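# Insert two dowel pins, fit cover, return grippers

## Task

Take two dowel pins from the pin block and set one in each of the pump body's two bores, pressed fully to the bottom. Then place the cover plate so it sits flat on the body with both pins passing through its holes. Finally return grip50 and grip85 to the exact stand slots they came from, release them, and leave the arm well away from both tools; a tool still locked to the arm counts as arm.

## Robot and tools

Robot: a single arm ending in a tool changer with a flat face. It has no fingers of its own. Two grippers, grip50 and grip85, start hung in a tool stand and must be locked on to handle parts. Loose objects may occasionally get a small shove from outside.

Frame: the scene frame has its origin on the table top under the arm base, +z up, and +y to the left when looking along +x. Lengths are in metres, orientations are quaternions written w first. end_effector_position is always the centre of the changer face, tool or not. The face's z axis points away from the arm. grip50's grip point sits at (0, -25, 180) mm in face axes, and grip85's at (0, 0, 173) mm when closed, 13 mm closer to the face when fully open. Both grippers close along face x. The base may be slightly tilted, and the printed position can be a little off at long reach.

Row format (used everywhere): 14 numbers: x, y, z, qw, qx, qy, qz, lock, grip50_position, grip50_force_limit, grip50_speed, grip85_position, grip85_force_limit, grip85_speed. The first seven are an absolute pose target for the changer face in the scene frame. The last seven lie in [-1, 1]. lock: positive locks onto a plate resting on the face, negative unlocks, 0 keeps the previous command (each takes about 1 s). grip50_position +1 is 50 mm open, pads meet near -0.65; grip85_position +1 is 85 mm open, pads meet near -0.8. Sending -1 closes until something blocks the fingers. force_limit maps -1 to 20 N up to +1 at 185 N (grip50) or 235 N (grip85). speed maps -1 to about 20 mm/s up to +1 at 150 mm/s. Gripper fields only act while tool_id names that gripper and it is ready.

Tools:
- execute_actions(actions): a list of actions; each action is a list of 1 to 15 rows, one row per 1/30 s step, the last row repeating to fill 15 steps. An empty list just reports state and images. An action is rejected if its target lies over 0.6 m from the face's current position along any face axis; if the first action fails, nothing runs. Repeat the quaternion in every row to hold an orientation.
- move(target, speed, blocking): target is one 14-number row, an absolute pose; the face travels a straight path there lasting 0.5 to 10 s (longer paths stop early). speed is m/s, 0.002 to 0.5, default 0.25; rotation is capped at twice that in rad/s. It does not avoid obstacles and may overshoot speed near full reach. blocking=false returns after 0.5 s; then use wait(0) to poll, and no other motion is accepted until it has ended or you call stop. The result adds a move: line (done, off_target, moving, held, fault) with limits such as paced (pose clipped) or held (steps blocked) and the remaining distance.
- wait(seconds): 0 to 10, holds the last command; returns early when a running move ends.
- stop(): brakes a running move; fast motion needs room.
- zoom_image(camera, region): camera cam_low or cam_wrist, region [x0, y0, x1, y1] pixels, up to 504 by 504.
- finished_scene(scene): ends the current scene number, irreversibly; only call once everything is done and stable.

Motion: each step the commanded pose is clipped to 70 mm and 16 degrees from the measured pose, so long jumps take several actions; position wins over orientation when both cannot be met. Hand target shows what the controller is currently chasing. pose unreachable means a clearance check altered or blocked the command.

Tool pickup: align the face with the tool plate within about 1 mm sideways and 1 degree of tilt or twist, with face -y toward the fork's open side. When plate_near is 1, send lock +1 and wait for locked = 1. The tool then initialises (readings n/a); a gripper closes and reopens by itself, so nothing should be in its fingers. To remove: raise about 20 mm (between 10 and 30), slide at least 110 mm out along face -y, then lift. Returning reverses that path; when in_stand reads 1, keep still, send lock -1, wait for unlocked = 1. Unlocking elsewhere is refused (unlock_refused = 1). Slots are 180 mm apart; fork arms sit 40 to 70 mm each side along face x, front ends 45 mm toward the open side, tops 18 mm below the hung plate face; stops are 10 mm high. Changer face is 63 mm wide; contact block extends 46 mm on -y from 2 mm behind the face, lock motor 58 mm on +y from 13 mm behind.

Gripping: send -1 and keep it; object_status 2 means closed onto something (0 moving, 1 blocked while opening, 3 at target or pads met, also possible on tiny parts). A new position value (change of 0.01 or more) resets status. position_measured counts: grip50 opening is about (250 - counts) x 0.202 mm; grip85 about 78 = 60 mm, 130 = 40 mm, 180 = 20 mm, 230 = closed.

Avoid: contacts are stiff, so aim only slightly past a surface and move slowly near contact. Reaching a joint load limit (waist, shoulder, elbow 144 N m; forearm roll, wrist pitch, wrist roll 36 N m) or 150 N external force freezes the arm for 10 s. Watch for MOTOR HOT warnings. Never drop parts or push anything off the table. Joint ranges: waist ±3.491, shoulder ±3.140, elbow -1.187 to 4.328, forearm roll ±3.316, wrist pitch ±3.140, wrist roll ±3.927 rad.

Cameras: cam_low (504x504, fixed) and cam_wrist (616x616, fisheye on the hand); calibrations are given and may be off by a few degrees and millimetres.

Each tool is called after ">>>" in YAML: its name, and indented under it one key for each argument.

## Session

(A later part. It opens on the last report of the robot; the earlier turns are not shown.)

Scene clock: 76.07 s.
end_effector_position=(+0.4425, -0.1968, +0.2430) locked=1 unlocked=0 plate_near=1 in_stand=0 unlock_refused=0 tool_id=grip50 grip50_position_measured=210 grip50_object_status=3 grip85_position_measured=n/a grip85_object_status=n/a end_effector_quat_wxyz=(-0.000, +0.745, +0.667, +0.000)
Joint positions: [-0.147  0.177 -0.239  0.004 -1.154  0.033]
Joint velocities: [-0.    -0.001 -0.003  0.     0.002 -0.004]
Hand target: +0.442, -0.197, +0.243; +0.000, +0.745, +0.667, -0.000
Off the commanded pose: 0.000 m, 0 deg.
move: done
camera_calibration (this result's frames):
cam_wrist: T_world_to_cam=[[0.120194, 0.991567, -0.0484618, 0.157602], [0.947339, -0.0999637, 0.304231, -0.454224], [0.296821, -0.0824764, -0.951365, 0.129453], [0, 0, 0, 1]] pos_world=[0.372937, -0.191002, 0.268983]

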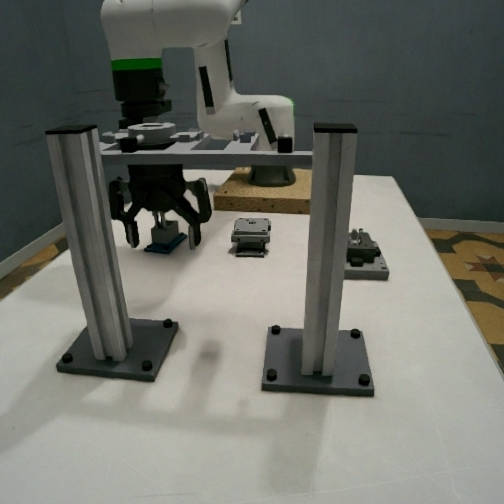

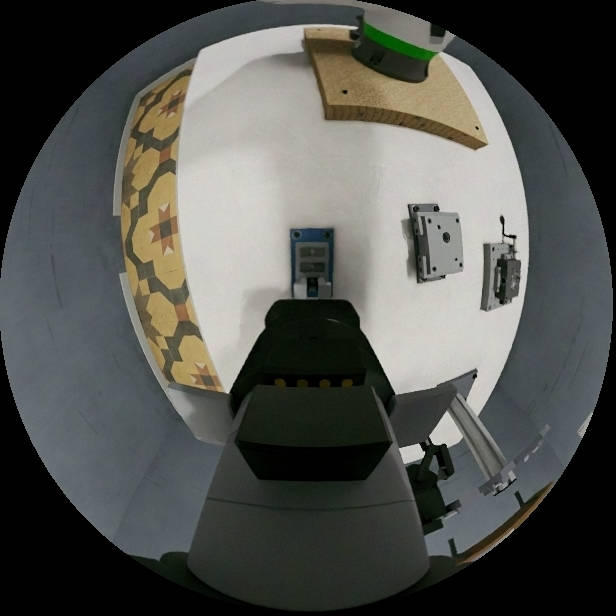

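>>> execute_actions:
  actions:
    - [[0.4439,-0.1972,0.2425,0,0.7449,0.6672,0,0,-0.39,0,0,1,0,0]]
    - [[0.4439,-0.1972,0.2415,0,0.7449,0.6672,0,0,-0.39,0,0,1,0,0]]

>>> zoom_image:
  camera: "cam_wrist"
  region: [288,250,338,300]

Scene clock: 80.77 s.
end_effector_position=(+0.4439, -0.1972, +0.2415) locked=1 unlocked=0 plate_near=1 in_stand=0 unlock_refused=0 tool_id=grip50 grip50_position_measured=210 grip50_object_status=3 grip85_position_measured=n/a grip85_object_status=n/a end_effector_quat_wxyz=(+0.000, +0.745, +0.667, +0.000)
Joint positions: [-0.148  0.182 -0.237  0.004 -1.151  0.033]
Joint velocities: [-0.  0.  0.  0.  0.  0.]
Hand target: +0.444, -0.197, +0.242; +0.000, +0.745, +0.667, -0.000
Off the commanded pose: 0.000 m, 0 deg.
Step readings (end_effector_position; steps 1 to 15: 1st action; 16 to 30: 2nd action):
0: (+0.4425, -0.1969, +0.2430)
1: (+0.4425, -0.1969, +0.2430)
2: (+0.4427, -0.1969, +0.2431)
4: (+0.4434, -0.1971, +0.2430)
8: (+0.4438, -0.1972, +0.2426)
15: (+0.4439, -0.1972, +0.2425)
16: (+0.4439, -0.1972, +0.2425)
17: (+0.4440, -0.1972, +0.2424)
19: (+0.4440, -0.1972, +0.2419)
23: (+0.4439, -0.1972, +0.2416)
30: end_effector_position above
camera_calibration (this result's frames):
cam_wrist: T_world_to_cam=[[0.12045, 0.991531, -0.0485506, 0.157625], [0.947309, -0.10018, 0.304252, -0.455121], [0.296812, -0.0826396, -0.951354, 0.127553], [0, 0, 0, 1]] pos_world=[0.374295, -0.191344, 0.267472]

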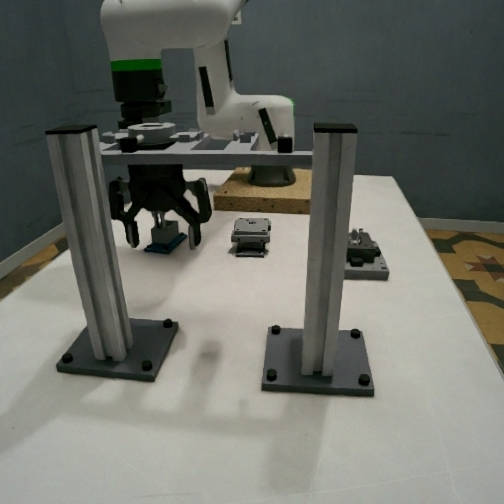

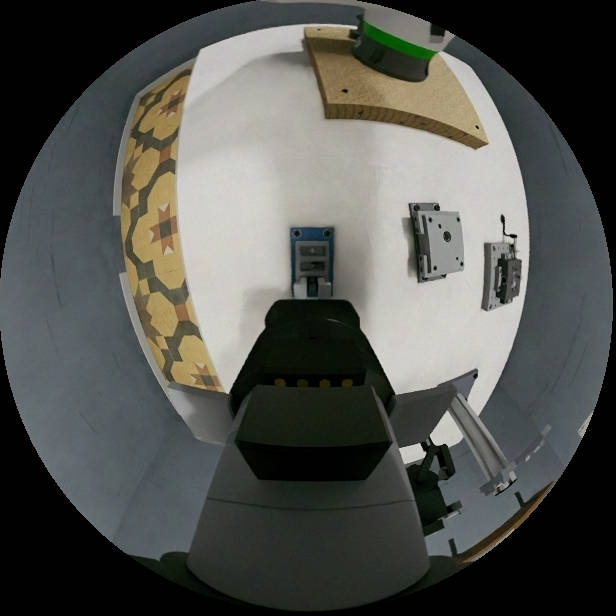

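Region (288, 250, 338, 300) of cam_wrist's 616x616 image, scaled by 10.080, with more detail than that image has.

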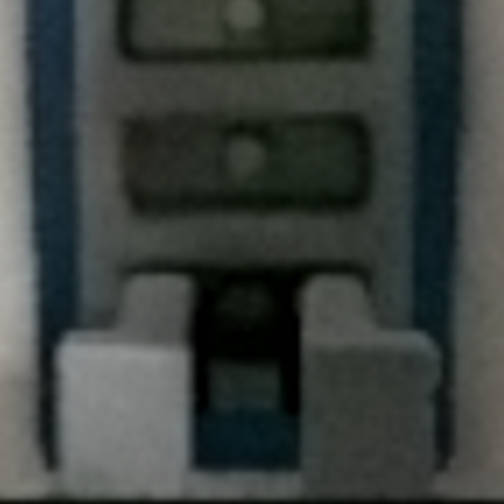

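>>> execute_actions:
  actions:
    - [[0.4439,-0.1970,0.2405,0,0.7449,0.6672,0,0,-0.41,0,0,1,0,0]]
    - [[0.4439,-0.1970,0.2397,0,0.7449,0.6672,0,0,-0.41,0,0,1,0,0]]
    - [[0.4439,-0.1970,0.2390,0,0.7449,0.6672,0,0,-0.41,0,0,1,0,0]]

>>> zoom_image:
  camera: "cam_wrist"
  region: [288,250,338,300]

Scene clock: 86.03 s.
end_effector_position=(+0.4439, -0.1970, +0.2390) locked=1 unlocked=0 plate_near=1 in_stand=0 unlock_refused=0 tool_id=grip50 grip50_position_measured=214 grip50_object_status=3 grip85_position_measured=n/a grip85_object_status=n/a end_effector_quat_wxyz=(-0.000, +0.745, +0.667, +0.000)
Joint positions: [-0.147  0.184 -0.24   0.004 -1.145  0.032]
Joint velocities: [-0.    -0.    -0.    -0.001  0.     0.   ]
Hand target: +0.444, -0.197, +0.239; +0.000, +0.745, +0.667, -0.000
Off the commanded pose: 0.000 m, 0 deg.
Step readings (end_effector_position; steps 1 to 15: 1st action; 16 to 30: 2nd action; 31 to 45: 3rd action):
0: (+0.4439, -0.1972, +0.2415)
1: (+0.4439, -0.1972, +0.2415)
2: (+0.4439, -0.1972, +0.2413)
4: (+0.4438, -0.1972, +0.2408)
8: (+0.4439, -0.1971, +0.2405)
15: (+0.4439, -0.1970, +0.2405)
16: (+0.4439, -0.1970, +0.2405)
17: (+0.4439, -0.1970, +0.2403)
19: (+0.4439, -0.1970, +0.2399)
23: (+0.4439, -0.1970, +0.2397)
30: (+0.4439, -0.1970, +0.2397)
31: (+0.4439, -0.1970, +0.2397)
32: (+0.4439, -0.1970, +0.2396)
34: (+0.4439, -0.1970, +0.2392)
38: (+0.4439, -0.1970, +0.2390)
45: end_effector_position above
camera_calibration (this result's frames):
cam_wrist: T_world_to_cam=[[0.12046, 0.991532, -0.048518, 0.157282], [0.947313, -0.100201, 0.304234, -0.454331], [0.296796, -0.0826097, -0.951361, 0.125196], [0, 0, 0, 1]] pos_world=[0.374289, -0.191131, 0.264961]

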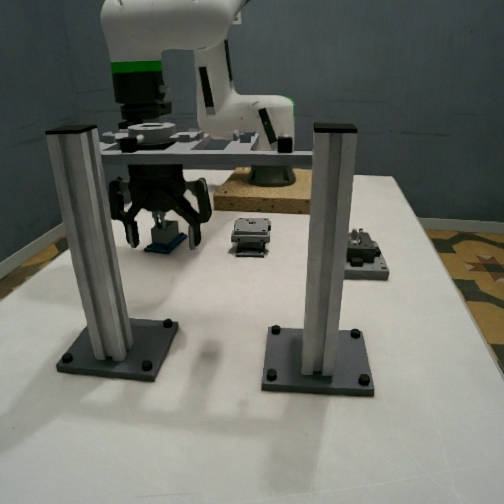

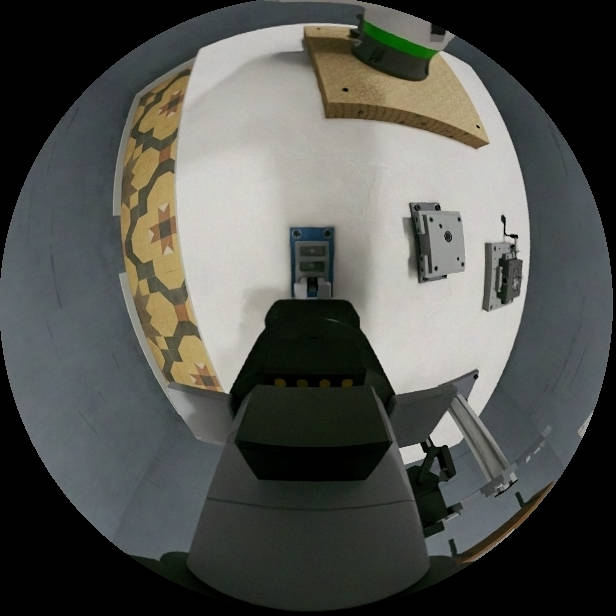

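Region (288, 250, 338, 300) of cam_wrist's 616x616 image, scaled by 10.080, with more detail than that image has.

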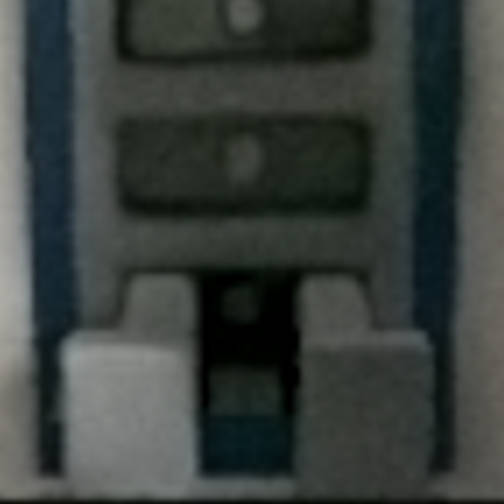

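>>> move:
  target: [0.4439,-0.1972,0.2250,0,0.7449,0.6672,0,0,-0.41,0,0,1,0,0]
  speed: 0.012

>>> execute_actions:
  actions:
    - [[0.4439,-0.1972,0.2250,0,0.7449,0.6672,0,0,-1,0,-1,1,0,0]]
    - [[0.4439,-0.1972,0.2250,0,0.7449,0.6672,0,0,-1,0,-1,1,0,0]]

Scene clock: 90.23 s.
end_effector_position=(+0.4440, -0.1973, +0.2256) locked=1 unlocked=0 plate_near=1 in_stand=0 unlock_refused=0 tool_id=grip50 grip50_position_measured=214 grip50_object_status=3 grip85_position_measured=n/a grip85_object_status=n/a end_effector_quat_wxyz=(+0.000, +0.745, +0.667, +0.000)
Joint positions: [-0.148  0.199 -0.258  0.004 -1.113  0.033]
Joint velocities: [ 0.     0.002 -0.001  0.001  0.004 -0.   ]
Hand target: +0.444, -0.197, +0.225; +0.000, +0.745, +0.667, -0.000
Off the commanded pose: 0.001 m, 0 deg.
move: done
camera_calibration (this result's frames):
cam_wrist: T_world_to_cam=[[0.120359, 0.99153, -0.0487964, 0.156986], [0.947125, -0.0999638, 0.304896, -0.450403], [0.297436, -0.0829133, -0.951135, 0.111972], [0, 0, 0, 1]] pos_world=[0.374389, -0.191396, 0.251487]

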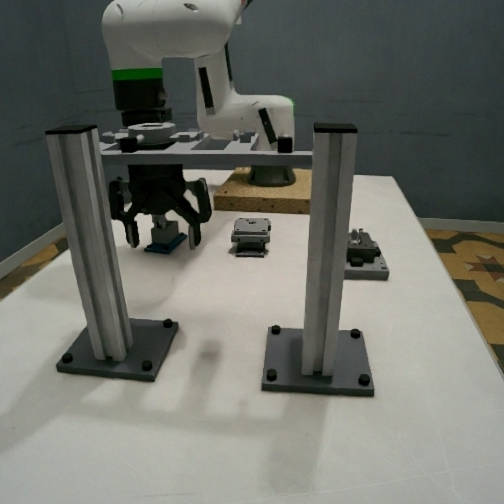

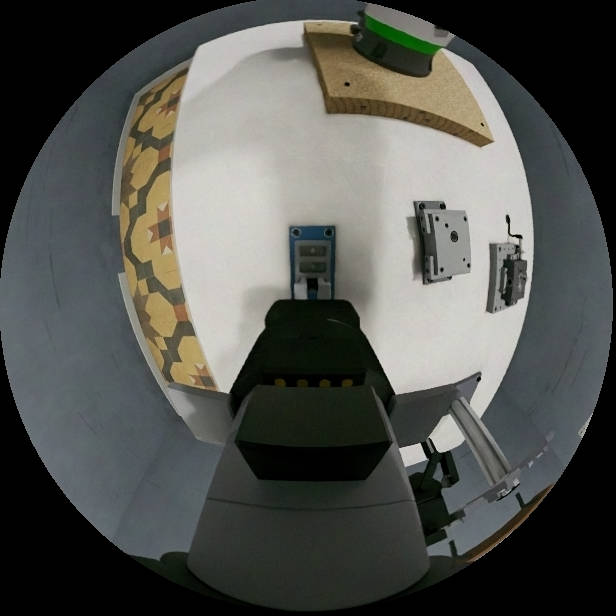

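Scene clock: 91.23 s.
end_effector_position=(+0.4439, -0.1972, +0.2250) locked=1 unlocked=0 plate_near=1 in_stand=0 unlock_refused=0 tool_id=grip50 grip50_position_measured=240 grip50_object_status=2 grip85_position_measured=n/a grip85_object_status=n/a end_effector_quat_wxyz=(+0.000, +0.745, +0.667, +0.000)
Joint positions: [-0.148  0.2   -0.258  0.004 -1.112  0.033]
Joint velocities: [ 0.    -0.    -0.     0.001 -0.    -0.   ]
Hand target: +0.444, -0.197, +0.225; -0.000, +0.745, +0.667, +0.000
Off the commanded pose: 0.000 m, 0 deg.
Step readings (end_effector_position; steps 1 to 15: 1st action; 16 to 30: 2nd action):
0: (+0.4440, -0.1973, +0.2256)
1: (+0.4441, -0.1973, +0.2255)
2: (+0.4441, -0.1973, +0.2255)
4: (+0.4441, -0.1973, +0.2254)
8: (+0.4440, -0.1972, +0.2253)
15: (+0.4440, -0.1972, +0.2251)
16: (+0.4440, -0.1972, +0.2251)
17: (+0.4440, -0.1972, +0.2251)
19: (+0.4439, -0.1972, +0.2251)
23: (+0.4439, -0.1972, +0.2251)
30: end_effector_position above
camera_calibration (this result's frames):
cam_wrist: T_world_to_cam=[[0.120457, 0.99153, -0.0485553, 0.156827], [0.947284, -0.100179, 0.304332, -0.450127], [0.29689, -0.0826546, -0.951328, 0.111824], [0, 0, 0, 1]] pos_world=[0.374307, -0.191349, 0.250984]

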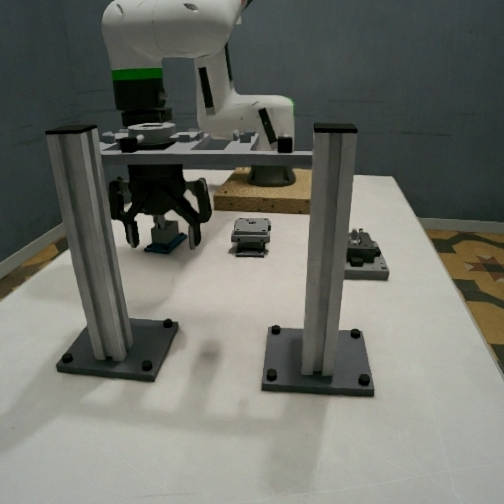

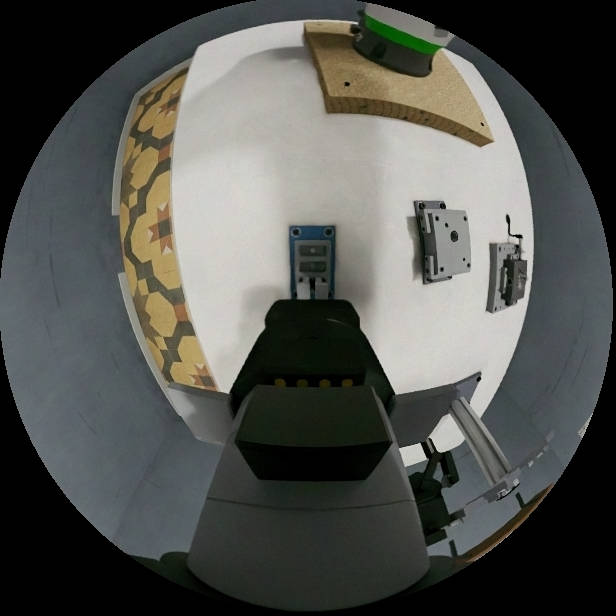

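>>> execute_actions:
  actions:
    - [[0.4439,-0.1972,0.2263,0,0.7449,0.6672,0,0,-1,0,-1,1,0,0]]
    - [[0.4439,-0.1972,0.2263,0,0.7449,0.6672,0,0,-0.97,0,-1,1,0,0]]

>>> move:
  target: [0.4439,-0.1972,0.285,0,0.7449,0.6672,0,0,-0.97,0,-1,1,0,0]
  speed: 0.05

Scene clock: 96.23 s.
end_effector_position=(+0.4439, -0.1972, +0.2262) locked=1 unlocked=0 plate_near=1 in_stand=0 unlock_refused=0 tool_id=grip50 grip50_position_measured=240 grip50_object_status=2 grip85_position_measured=n/a grip85_object_status=n/a end_effector_quat_wxyz=(-0.000, +0.745, +0.667, -0.000)
Joint positions: [-0.148  0.198 -0.257  0.004 -1.115  0.033]
Joint velocities: [-0.    -0.001  0.001 -0.001  0.    -0.   ]
Hand target: +0.444, -0.197, +0.226; -0.000, +0.745, +0.667, +0.000
Off the commanded pose: 0.000 m, 0 deg.
Step readings (end_effector_position; steps 1 to 15: 1st action; 16 to 30: 2nd action):
0: (+0.4439, -0.1972, +0.2250)
1: (+0.4439, -0.1972, +0.2250)
2: (+0.4438, -0.1972, +0.2251)
4: (+0.4439, -0.1972, +0.2253)
8: (+0.4438, -0.1972, +0.2256)
15: (+0.4438, -0.1972, +0.2260)
16: (+0.4438, -0.1972, +0.2260)
17: (+0.4438, -0.1972, +0.2260)
19: (+0.4438, -0.1972, +0.2261)
23: (+0.4438, -0.1972, +0.2261)
30: end_effector_position above
camera_calibration (this result's frames):
cam_wrist: T_world_to_cam=[[0.120492, 0.991531, -0.0484546, 0.156824], [0.947362, -0.100265, 0.304059, -0.450413], [0.296626, -0.0825408, -0.95142, 0.113139], [0, 0, 0, 1]] pos_world=[0.374248, -0.191319, 0.252193]

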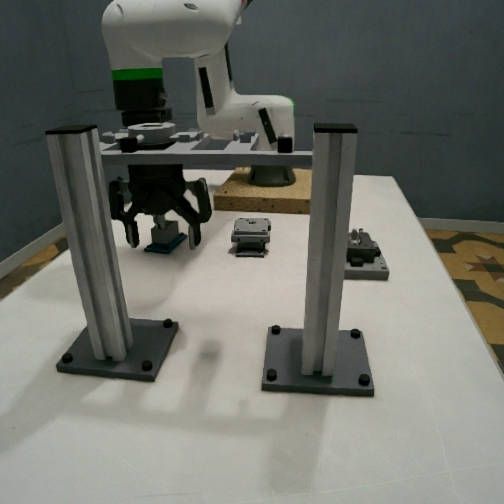

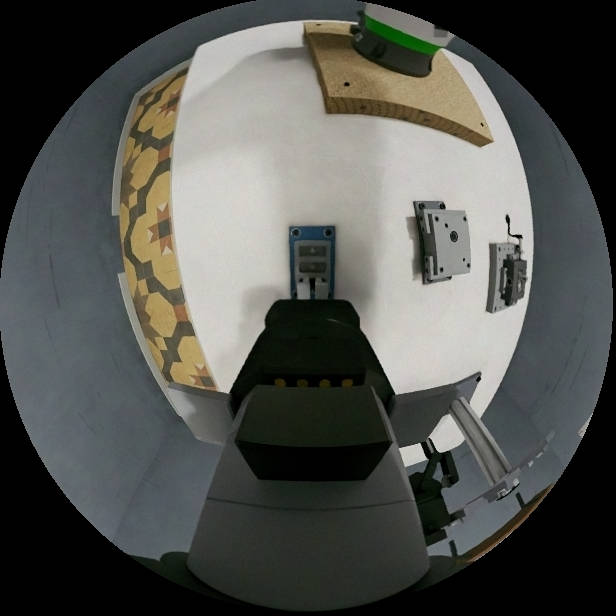

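Scene clock: 97.73 s.
end_effector_position=(+0.4439, -0.1972, +0.2849) locked=1 unlocked=0 plate_near=1 in_stand=0 unlock_refused=0 tool_id=grip50 grip50_position_measured=240 grip50_object_status=2 grip85_position_measured=n/a grip85_object_status=n/a end_effector_quat_wxyz=(-0.000, +0.745, +0.667, -0.000)
Joint positions: [-0.147  0.143 -0.174  0.004 -1.253  0.033]
Joint velocities: [ 0.    -0.001  0.002 -0.    -0.004 -0.   ]
Hand target: +0.444, -0.197, +0.285; -0.000, +0.745, +0.667, +0.000
Off the commanded pose: 0.000 m, 0 deg.
move: done
camera_calibration (this result's frames):
cam_wrist: T_world_to_cam=[[0.120428, 0.991535, -0.0485407, 0.159735], [0.947321, -0.100164, 0.30422, -0.468311], [0.296783, -0.0826201, -0.951364, 0.168843], [0, 0, 0, 1]] pos_world=[0.374295, -0.191341, 0.310855]

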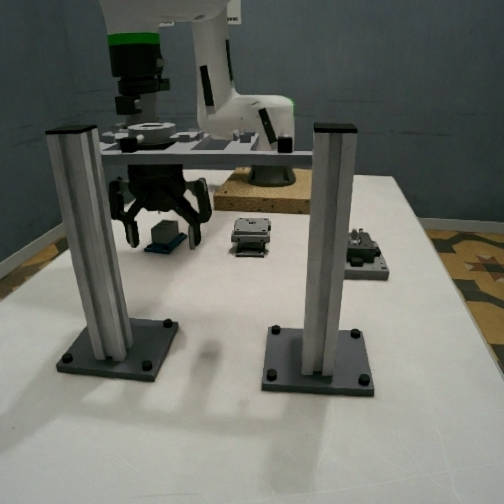

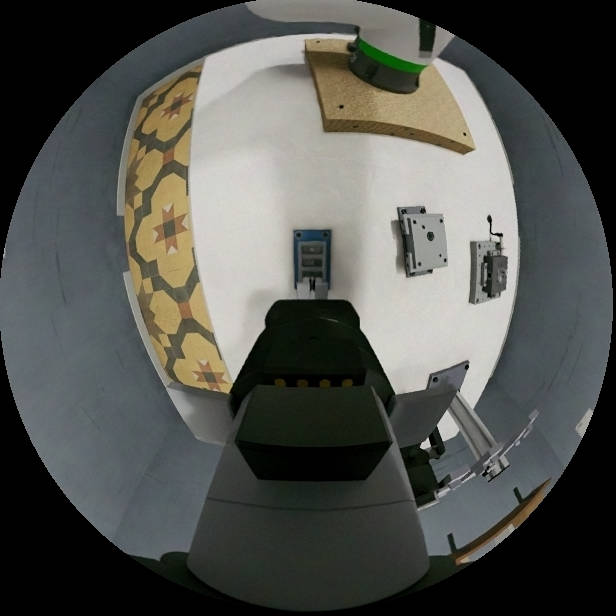

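>>> move:
  target: [0.4871,0.2405,0.285,0,0.6858,0.7278,0,0,-0.97,0,-1,1,0,0]
  speed: 0.3

>>> move:
  target: [0.4871,0.2405,0.266,0,0.6858,0.7278,0,0,-0.97,0,-1,1,0,0]
  speed: 0.03

>>> zoom_image:
  camera: "cam_wrist"
  region: [265,220,345,300]

>>> zoom_image:
  camera: "cam_low"
  region: [340,200,400,270]

Scene clock: 105.23 s.
end_effector_position=(+0.4878, +0.2400, +0.2851) locked=1 unlocked=0 plate_near=1 in_stand=0 unlock_refused=0 tool_id=grip50 grip50_position_measured=240 grip50_object_status=2 grip85_position_measured=n/a grip85_object_status=n/a end_effector_quat_wxyz=(-0.000, +0.686, +0.728, +0.000)
Joint positions: [ 0.697  0.287 -0.002  0.002 -1.283 -0.642]
Joint velocities: [ 0.001  0.002  0.003 -0.    -0.002 -0.   ]
Hand target: +0.488, +0.240, +0.285; -0.000, +0.686, +0.728, +0.000
Off the commanded pose: 0.001 m, 0 deg.
move: done
camera_calibration (this result's frames):
cam_wrist: T_world_to_cam=[[-0.0483675, 0.997694, -0.047607, -0.198484], [0.950757, 0.0605959, 0.303956, -0.506366], [0.30614, -0.0305611, -0.951496, 0.175116], [0, 0, 0, 1]] pos_world=[0.418221, 0.234062, 0.311086]

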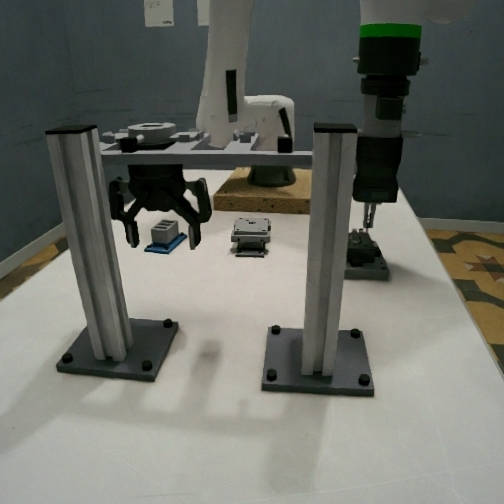

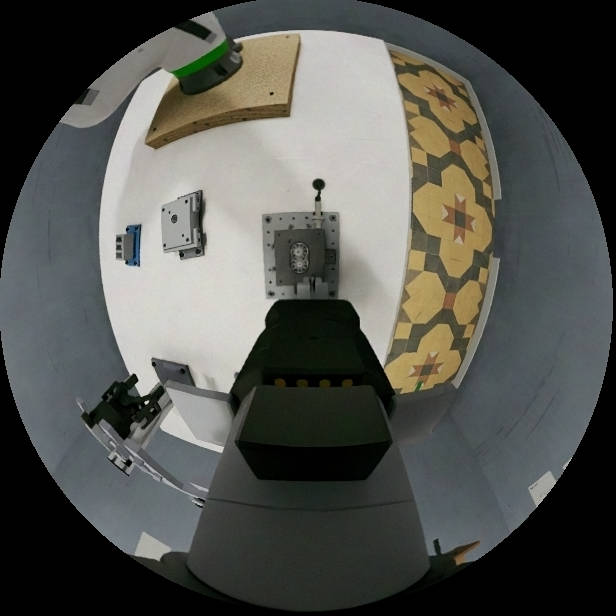

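Scene clock: 106.17 s.
end_effector_position=(+0.4871, +0.2405, +0.2661) locked=1 unlocked=0 plate_near=1 in_stand=0 unlock_refused=0 tool_id=grip50 grip50_position_measured=240 grip50_object_status=2 grip85_position_measured=n/a grip85_object_status=n/a end_effector_quat_wxyz=(-0.000, +0.686, +0.728, +0.000)
Joint positions: [ 0.699  0.3   -0.032  0.003 -1.241 -0.644]
Joint velocities: [ 0.     0.001 -0.002 -0.001  0.002 -0.   ]
Hand target: +0.487, +0.240, +0.266; -0.000, +0.686, +0.728, -0.000
Off the commanded pose: 0.000 m, 0 deg.
move: done
camera_calibration (this result's frames):
cam_wrist: T_world_to_cam=[[-0.0483708, 0.997649, -0.0485391, -0.199619], [0.950649, 0.0608941, 0.304235, -0.500025], [0.306475, -0.0314276, -0.95136, 0.15725], [0, 0, 0, 1]] pos_world=[0.4175, 0.234541, 0.292037]

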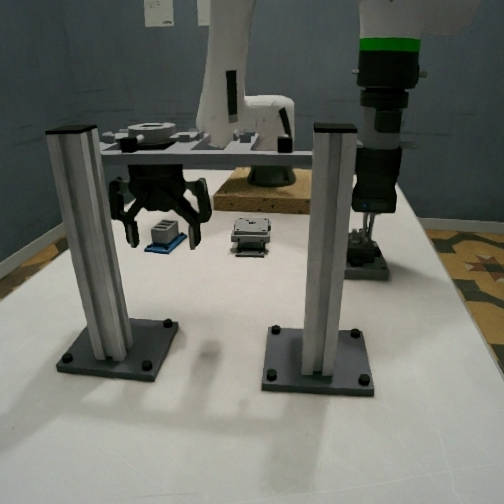

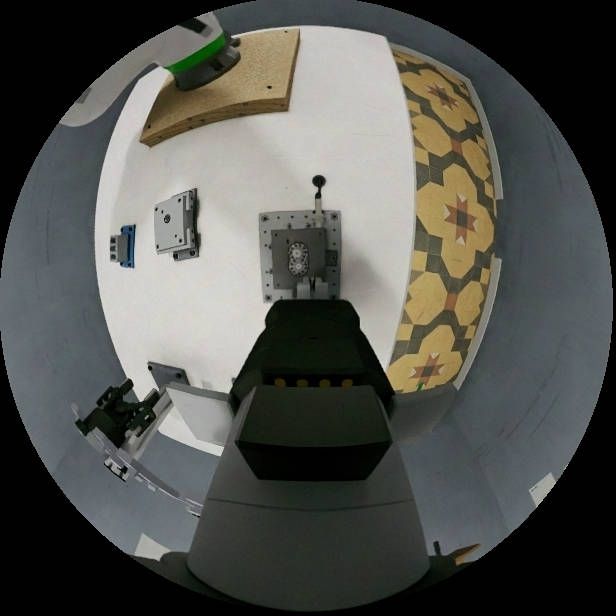

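Region (265, 220, 345, 300) of cam_wrist's 616x616 image, scaled by 6.300, with more detail than that image has.

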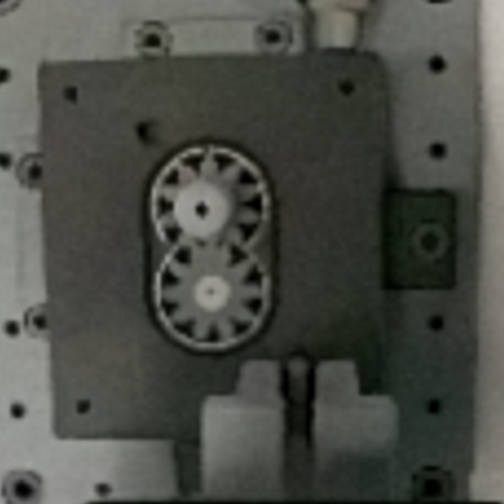

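Region (340, 200, 400, 270) of cam_low's 504x504 image, scaled by 7.200, with more detail than that image has; it fills the left 432 columns of this view, and the rest is white.

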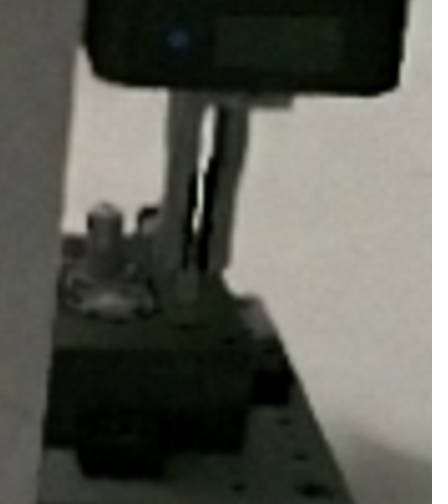

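>>> zoom_image:
  camera: "cam_wrist"
  region: [300,268,325,293]

Region (300, 268, 325, 293) of cam_wrist's 616x616 image, scaled by 20.160, with more detail than that image has.

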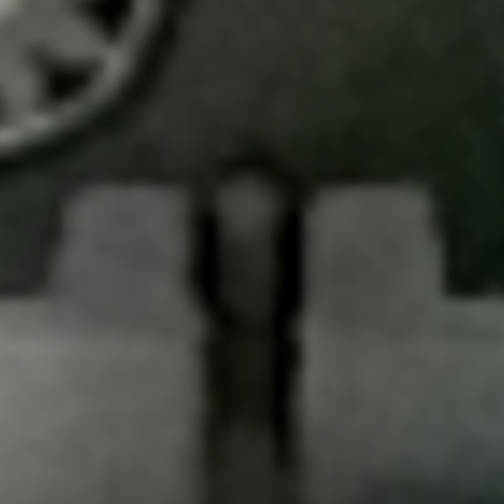

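>>> move:
  target: [0.4872,0.2407,0.2595,0,0.6858,0.7278,0,0,-0.97,0,-1,1,0,0]
  speed: 0.01

>>> zoom_image:
  camera: "cam_wrist"
  region: [300,268,325,293]

>>> zoom_image:
  camera: "cam_low"
  region: [350,225,385,260]

Scene clock: 111.70 s.
end_effector_position=(+0.4872, +0.2407, +0.2596) locked=1 unlocked=0 plate_near=1 in_stand=0 unlock_refused=0 tool_id=grip50 grip50_position_measured=240 grip50_object_status=2 grip85_position_measured=n/a grip85_object_status=n/a end_effector_quat_wxyz=(-0.000, +0.686, +0.728, -0.000)
Joint positions: [ 0.699  0.306 -0.04   0.003 -1.226 -0.645]
Joint velocities: [ 0.     0.001 -0.001 -0.     0.002  0.001]
Hand target: +0.487, +0.241, +0.260; +0.000, +0.686, +0.728, -0.000
Off the commanded pose: 0.000 m, 0 deg.
move: done
camera_calibration (this result's frames):
cam_wrist: T_world_to_cam=[[-0.0483723, 0.997649, -0.0485431, -0.20013], [0.950652, 0.0608964, 0.304225, -0.498145], [0.306466, -0.0314315, -0.951363, 0.151033], [0, 0, 0, 1]] pos_world=[0.417595, 0.234742, 0.285521]

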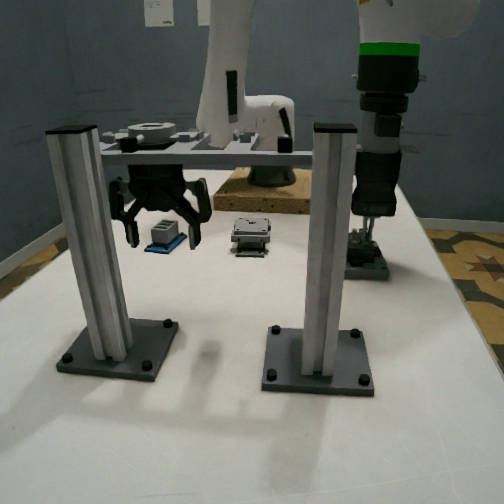

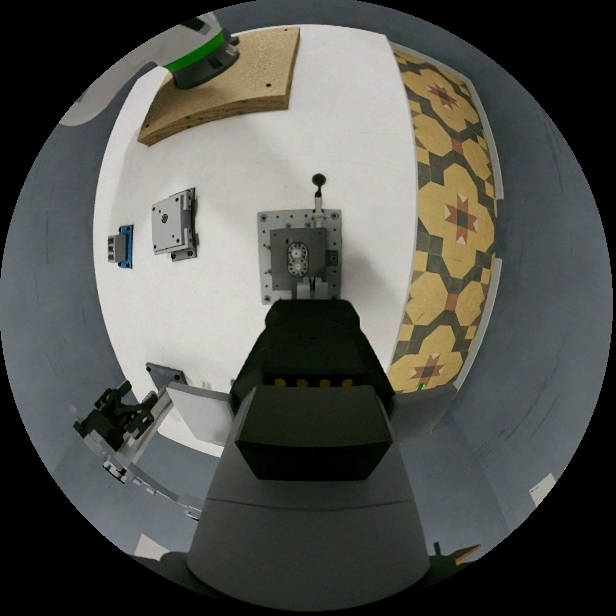

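Region (300, 268, 325, 293) of cam_wrist's 616x616 image, scaled by 20.160, with more detail than that image has.

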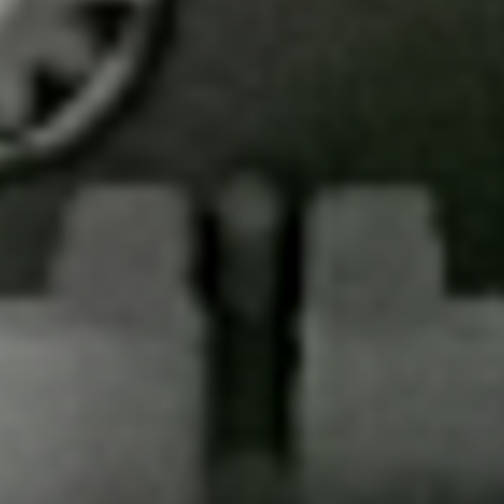

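Region (350, 225, 385, 260) of cam_low's 504x504 image, scaled by 14.400, with more detail than that image has.

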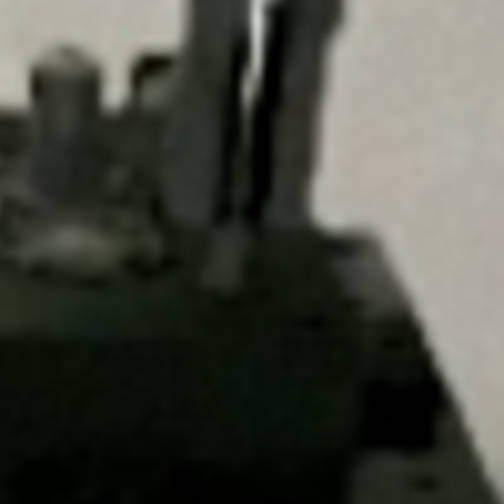

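>>> execute_actions:
  actions:
    - [[0.4932,0.24106,0.2595,0,0.6858,0.7278,0,0,-0.97,0,-1,1,0,0]]

>>> zoom_image:
  camera: "cam_wrist"
  region: [300,263,325,288]

Scene clock: 117.10 s.
end_effector_position=(+0.4932, +0.2411, +0.2595) locked=1 unlocked=0 plate_near=1 in_stand=0 unlock_refused=0 tool_id=grip50 grip50_position_measured=240 grip50_object_status=2 grip85_position_measured=n/a grip85_object_status=n/a end_effector_quat_wxyz=(+0.000, +0.686, +0.728, -0.000)
Joint positions: [ 0.692  0.319 -0.023  0.003 -1.23  -0.638]
Joint velocities: [-0.     0.     0.001 -0.     0.    -0.   ]
Hand target: +0.493, +0.241, +0.260; +0.000, +0.686, +0.728, +0.000
Off the commanded pose: 0.000 m, 0 deg.
Step readings (end_effector_position):
0: (+0.4872, +0.2407, +0.2595)
1: (+0.4872, +0.2407, +0.2595)
2: (+0.4879, +0.2409, +0.2594)
4: (+0.4912, +0.2411, +0.2594)
8: (+0.4929, +0.2411, +0.2595)
15: end_effector_position above
camera_calibration (this result's frames):
cam_wrist: T_world_to_cam=[[-0.0483917, 0.997647, -0.0485757, -0.200177], [0.950644, 0.0609254, 0.304242, -0.503854], [0.306485, -0.0314555, -0.951355, 0.149151], [0, 0, 0, 1]] pos_world=[0.423587, 0.235095, 0.285465]

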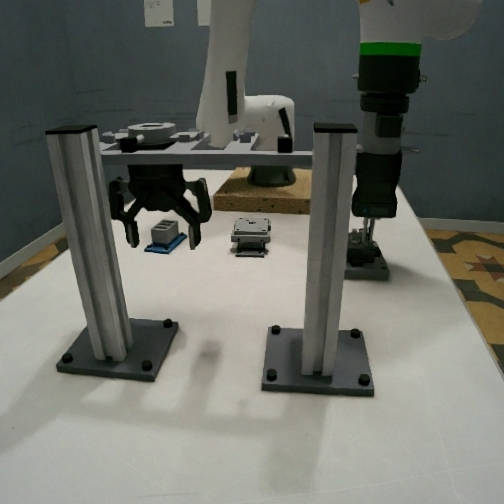

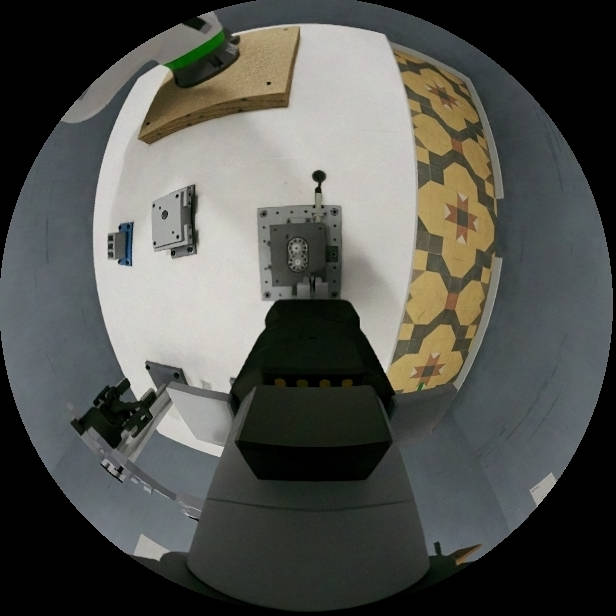

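Region (300, 263, 325, 288) of cam_wrist's 616x616 image, scaled by 20.160, with more detail than that image has.

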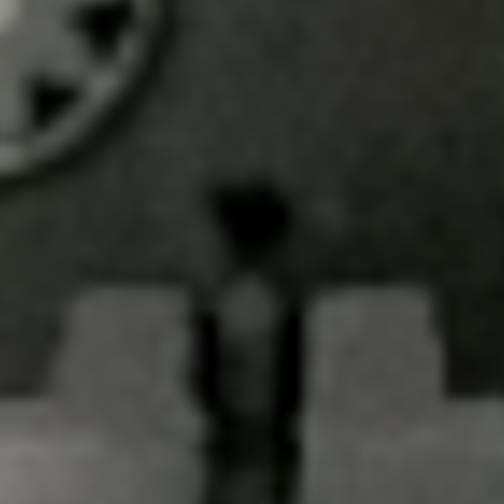

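>>> execute_actions:
  actions:
    - [[0.48815,0.24076,0.2595,0,0.6858,0.7278,0,0,-0.97,0,-1,1,0,0]]
    - [[0.48815,0.24076,0.2580,0,0.6858,0.7278,0,0,-0.97,0,-1,1,0,0]]
    - [[0.48815,0.24076,0.2568,0,0.6858,0.7278,0,0,-0.97,0,-1,1,0,0]]
    - [[0.48815,0.24076,0.2558,0,0.6858,0.7278,0,0,-0.97,0,-1,1,0,0]]

>>> zoom_image:
  camera: "cam_wrist"
  region: [300,263,325,288]

>>> zoom_image:
  camera: "cam_low"
  region: [350,225,385,260]

Scene clock: 125.13 s.
end_effector_position=(+0.4881, +0.2408, +0.2557) locked=1 unlocked=0 plate_near=1 in_stand=0 unlock_refused=0 tool_id=grip50 grip50_position_measured=240 grip50_object_status=2 grip85_position_measured=n/a grip85_object_status=n/a end_effector_quat_wxyz=(-0.000, +0.686, +0.728, -0.000)
Joint positions: [ 0.698  0.311 -0.043  0.003 -1.219 -0.643]
Joint velocities: [-0.    -0.     0.    -0.     0.001  0.   ]
Hand target: +0.488, +0.241, +0.256; -0.000, +0.686, +0.728, +0.000
Off the commanded pose: 0.000 m, 0 deg.
Step readings (end_effector_position; steps 1 to 15: 1st action; 16 to 30: 2nd action; 31 to 45: 3rd action; 46 to 60: 4th action):
0: (+0.4932, +0.2411, +0.2595)
1: (+0.4932, +0.2411, +0.2595)
2: (+0.4926, +0.2409, +0.2593)
4: (+0.4898, +0.2407, +0.2591)
8: (+0.4884, +0.2408, +0.2593)
15: (+0.4882, +0.2408, +0.2595)
16: (+0.4882, +0.2408, +0.2595)
17: (+0.4882, +0.2408, +0.2593)
19: (+0.4881, +0.2407, +0.2589)
23: (+0.4882, +0.2408, +0.2584)
30: (+0.4882, +0.2408, +0.2582)
31: (+0.4882, +0.2408, +0.2581)
32: (+0.4882, +0.2408, +0.2579)
34: (+0.4882, +0.2408, +0.2576)
38: (+0.4882, +0.2408, +0.2573)
45: (+0.4882, +0.2408, +0.2570)
46: (+0.4882, +0.2408, +0.2570)
47: (+0.4882, +0.2408, +0.2566)
49: (+0.4882, +0.2408, +0.2562)
53: (+0.4881, +0.2408, +0.2557)
60: end_effector_position above
camera_calibration (this result's frames):
cam_wrist: T_world_to_cam=[[-0.0483841, 0.997649, -0.0485284, -0.200365], [0.950681, 0.0609001, 0.304134, -0.49787], [0.306375, -0.0314197, -0.951392, 0.147154], [0, 0, 0, 1]] pos_world=[0.418536, 0.234837, 0.281697]

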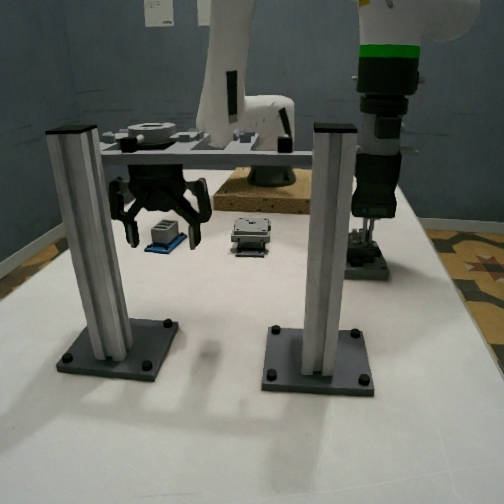

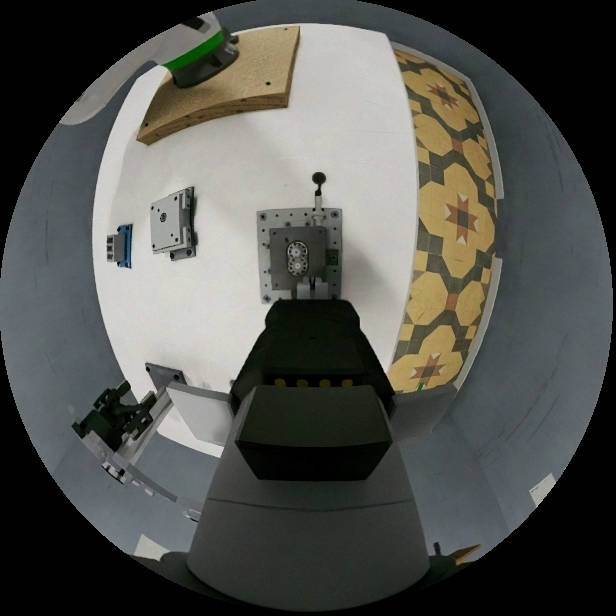

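Region (300, 263, 325, 288) of cam_wrist's 616x616 image, scaled by 20.160, with more detail than that image has.

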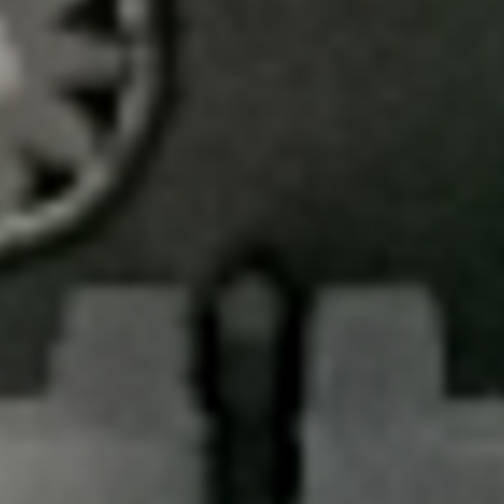

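Region (350, 225, 385, 260) of cam_low's 504x504 image, scaled by 14.400, with more detail than that image has.

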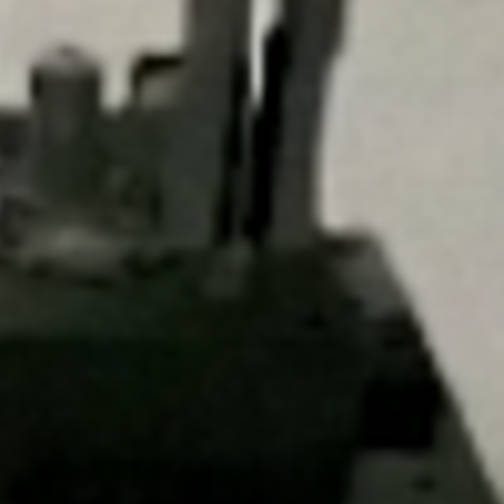

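>>> execute_actions:
  actions:
    - [[0.48815,0.24076,0.2585,0,0.6858,0.7278,0,0,-0.97,0,-1,1,0,0]]
    - [[0.48815,0.24076,0.2585,0,0.6858,0.7278,0,0,-0.97,0,-1,1,0,0]]

>>> zoom_image:
  camera: "cam_wrist"
  region: [300,263,325,288]

Scene clock: 129.37 s.
end_effector_position=(+0.4882, +0.2407, +0.2585) locked=1 unlocked=0 plate_near=1 in_stand=0 unlock_refused=0 tool_id=grip50 grip50_position_measured=240 grip50_object_status=2 grip85_position_measured=n/a grip85_object_status=n/a end_effector_quat_wxyz=(-0.000, +0.686, +0.728, -0.000)
Joint positions: [ 0.698  0.309 -0.039  0.003 -1.225 -0.643]
Joint velocities: [-0. -0. -0. -0.  0.  0.]
Hand target: +0.488, +0.241, +0.258; -0.000, +0.686, +0.728, -0.000
Off the commanded pose: 0.000 m, 0 deg.
Step readings (end_effector_position; steps 1 to 15: 1st action; 16 to 30: 2nd action):
0: (+0.4881, +0.2408, +0.2558)
1: (+0.4881, +0.2408, +0.2558)
2: (+0.4881, +0.2407, +0.2562)
4: (+0.4880, +0.2406, +0.2569)
8: (+0.4880, +0.2406, +0.2579)
15: (+0.4881, +0.2407, +0.2584)
16: (+0.4881, +0.2407, +0.2584)
17: (+0.4882, +0.2407, +0.2585)
19: (+0.4882, +0.2407, +0.2585)
23: (+0.4882, +0.2407, +0.2585)
30: end_effector_position above
camera_calibration (this result's frames):
cam_wrist: T_world_to_cam=[[-0.0482963, 0.997653, -0.0485484, -0.200198], [0.950655, 0.0608258, 0.304229, -0.498731], [0.306468, -0.0314596, -0.951361, 0.149735], [0, 0, 0, 1]] pos_world=[0.418563, 0.234774, 0.284461]

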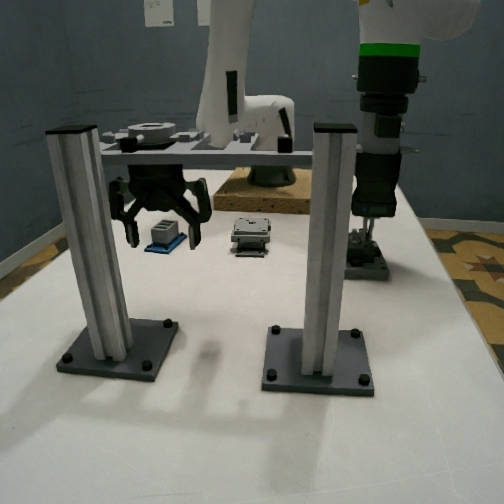

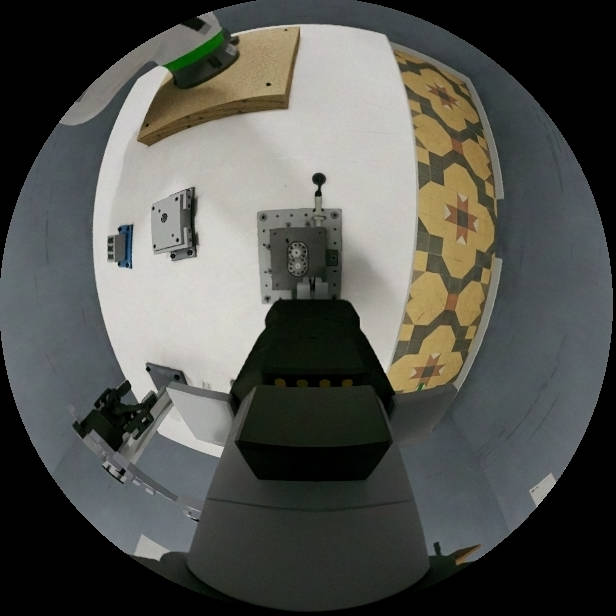

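Region (300, 263, 325, 288) of cam_wrist's 616x616 image, scaled by 20.160, with more detail than that image has.

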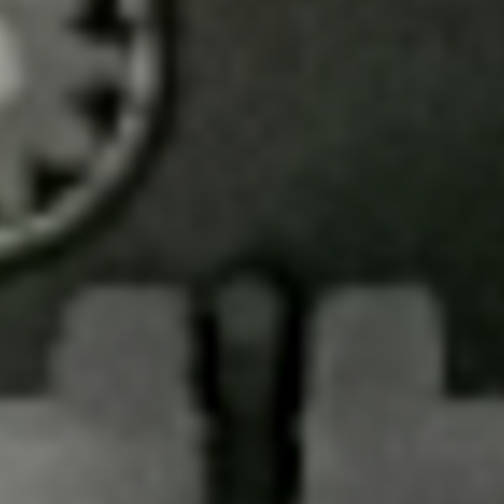

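>>> execute_actions:
  actions:
    - [[0.4872,0.2407,0.2585,0,0.6858,0.7278,0,0,-0.97,0,-1,1,0,0]]
    - [[0.4872,0.2407,0.2577,0,0.6858,0.7278,0,0,-0.97,0,-1,1,0,0]]
    - [[0.4872,0.2407,0.2571,0,0.6858,0.7278,0,0,-0.97,0,-1,1,0,0]]
    - [[0.4872,0.2407,0.2565,0,0.6858,0.7278,0,0,-0.97,0,-1,1,0,0]]

>>> zoom_image:
  camera: "cam_wrist"
  region: [300,263,325,288]

Scene clock: 134.60 s.
end_effector_position=(+0.4872, +0.2407, +0.2565) locked=1 unlocked=0 plate_near=1 in_stand=0 unlock_refused=0 tool_id=grip50 grip50_position_measured=240 grip50_object_status=2 grip85_position_measured=n/a grip85_object_status=n/a end_effector_quat_wxyz=(-0.000, +0.686, +0.728, +0.000)
Joint positions: [ 0.699  0.309 -0.045  0.003 -1.22  -0.645]
Joint velocities: [-0.     0.     0.     0.001  0.001 -0.   ]
Hand target: +0.487, +0.241, +0.257; +0.000, +0.686, +0.728, -0.000
Off the commanded pose: 0.000 m, 0 deg.
Step readings (end_effector_position; steps 1 to 15: 1st action; 16 to 30: 2nd action; 31 to 45: 3rd action; 46 to 60: 4th action):
0: (+0.4882, +0.2408, +0.2585)
1: (+0.4881, +0.2408, +0.2585)
2: (+0.4880, +0.2408, +0.2586)
4: (+0.4875, +0.2407, +0.2586)
8: (+0.4872, +0.2407, +0.2585)
15: (+0.4872, +0.2407, +0.2585)
16: (+0.4872, +0.2407, +0.2585)
17: (+0.4872, +0.2407, +0.2584)
19: (+0.4872, +0.2407, +0.2582)
23: (+0.4872, +0.2407, +0.2581)
30: (+0.4872, +0.2407, +0.2578)
31: (+0.4872, +0.2407, +0.2577)
32: (+0.4872, +0.2407, +0.2576)
34: (+0.4872, +0.2407, +0.2573)
38: (+0.4872, +0.2407, +0.2571)
45: (+0.4872, +0.2407, +0.2571)
46: (+0.4872, +0.2407, +0.2571)
47: (+0.4872, +0.2407, +0.2570)
49: (+0.4872, +0.2407, +0.2567)
53: (+0.4872, +0.2407, +0.2565)
60: end_effector_position above
camera_calibration (this result's frames):
cam_wrist: T_world_to_cam=[[-0.0483862, 0.997649, -0.0485397, -0.200281], [0.950648, 0.060909, 0.304236, -0.49722], [0.306477, -0.0314233, -0.951359, 0.14812], [0, 0, 0, 1]] pos_world=[0.417595, 0.234749, 0.282466]

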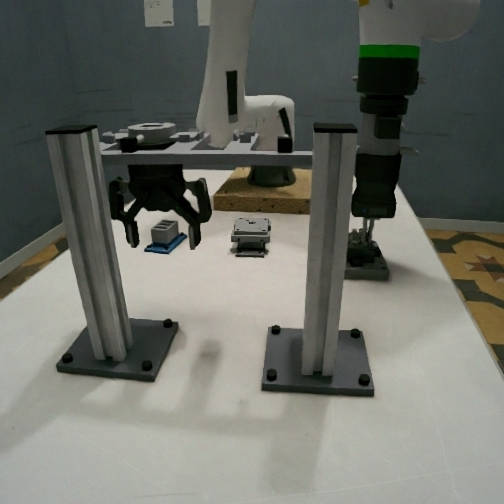

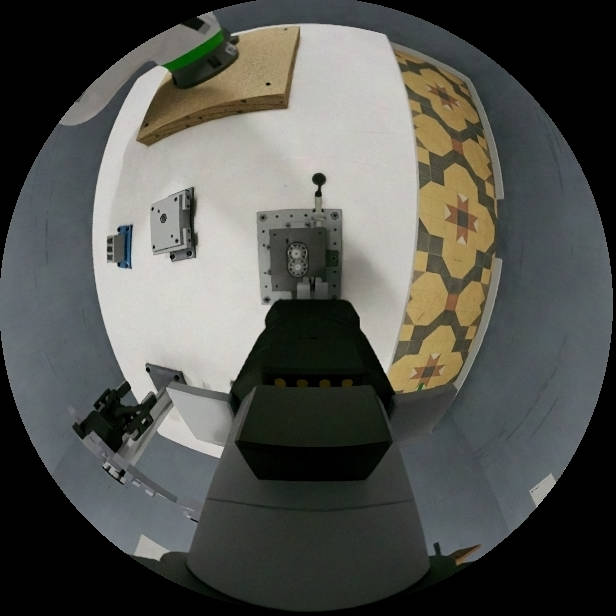

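Region (300, 263, 325, 288) of cam_wrist's 616x616 image, scaled by 20.160, with more detail than that image has.

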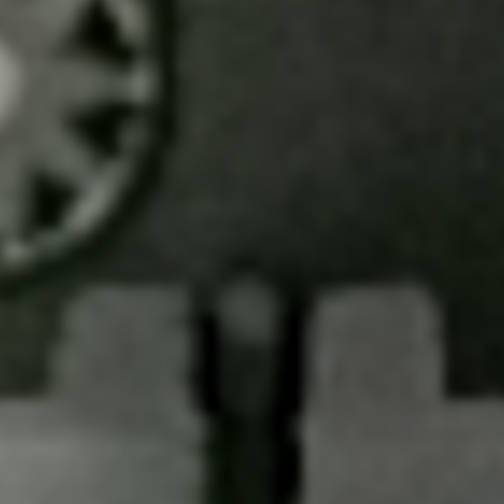

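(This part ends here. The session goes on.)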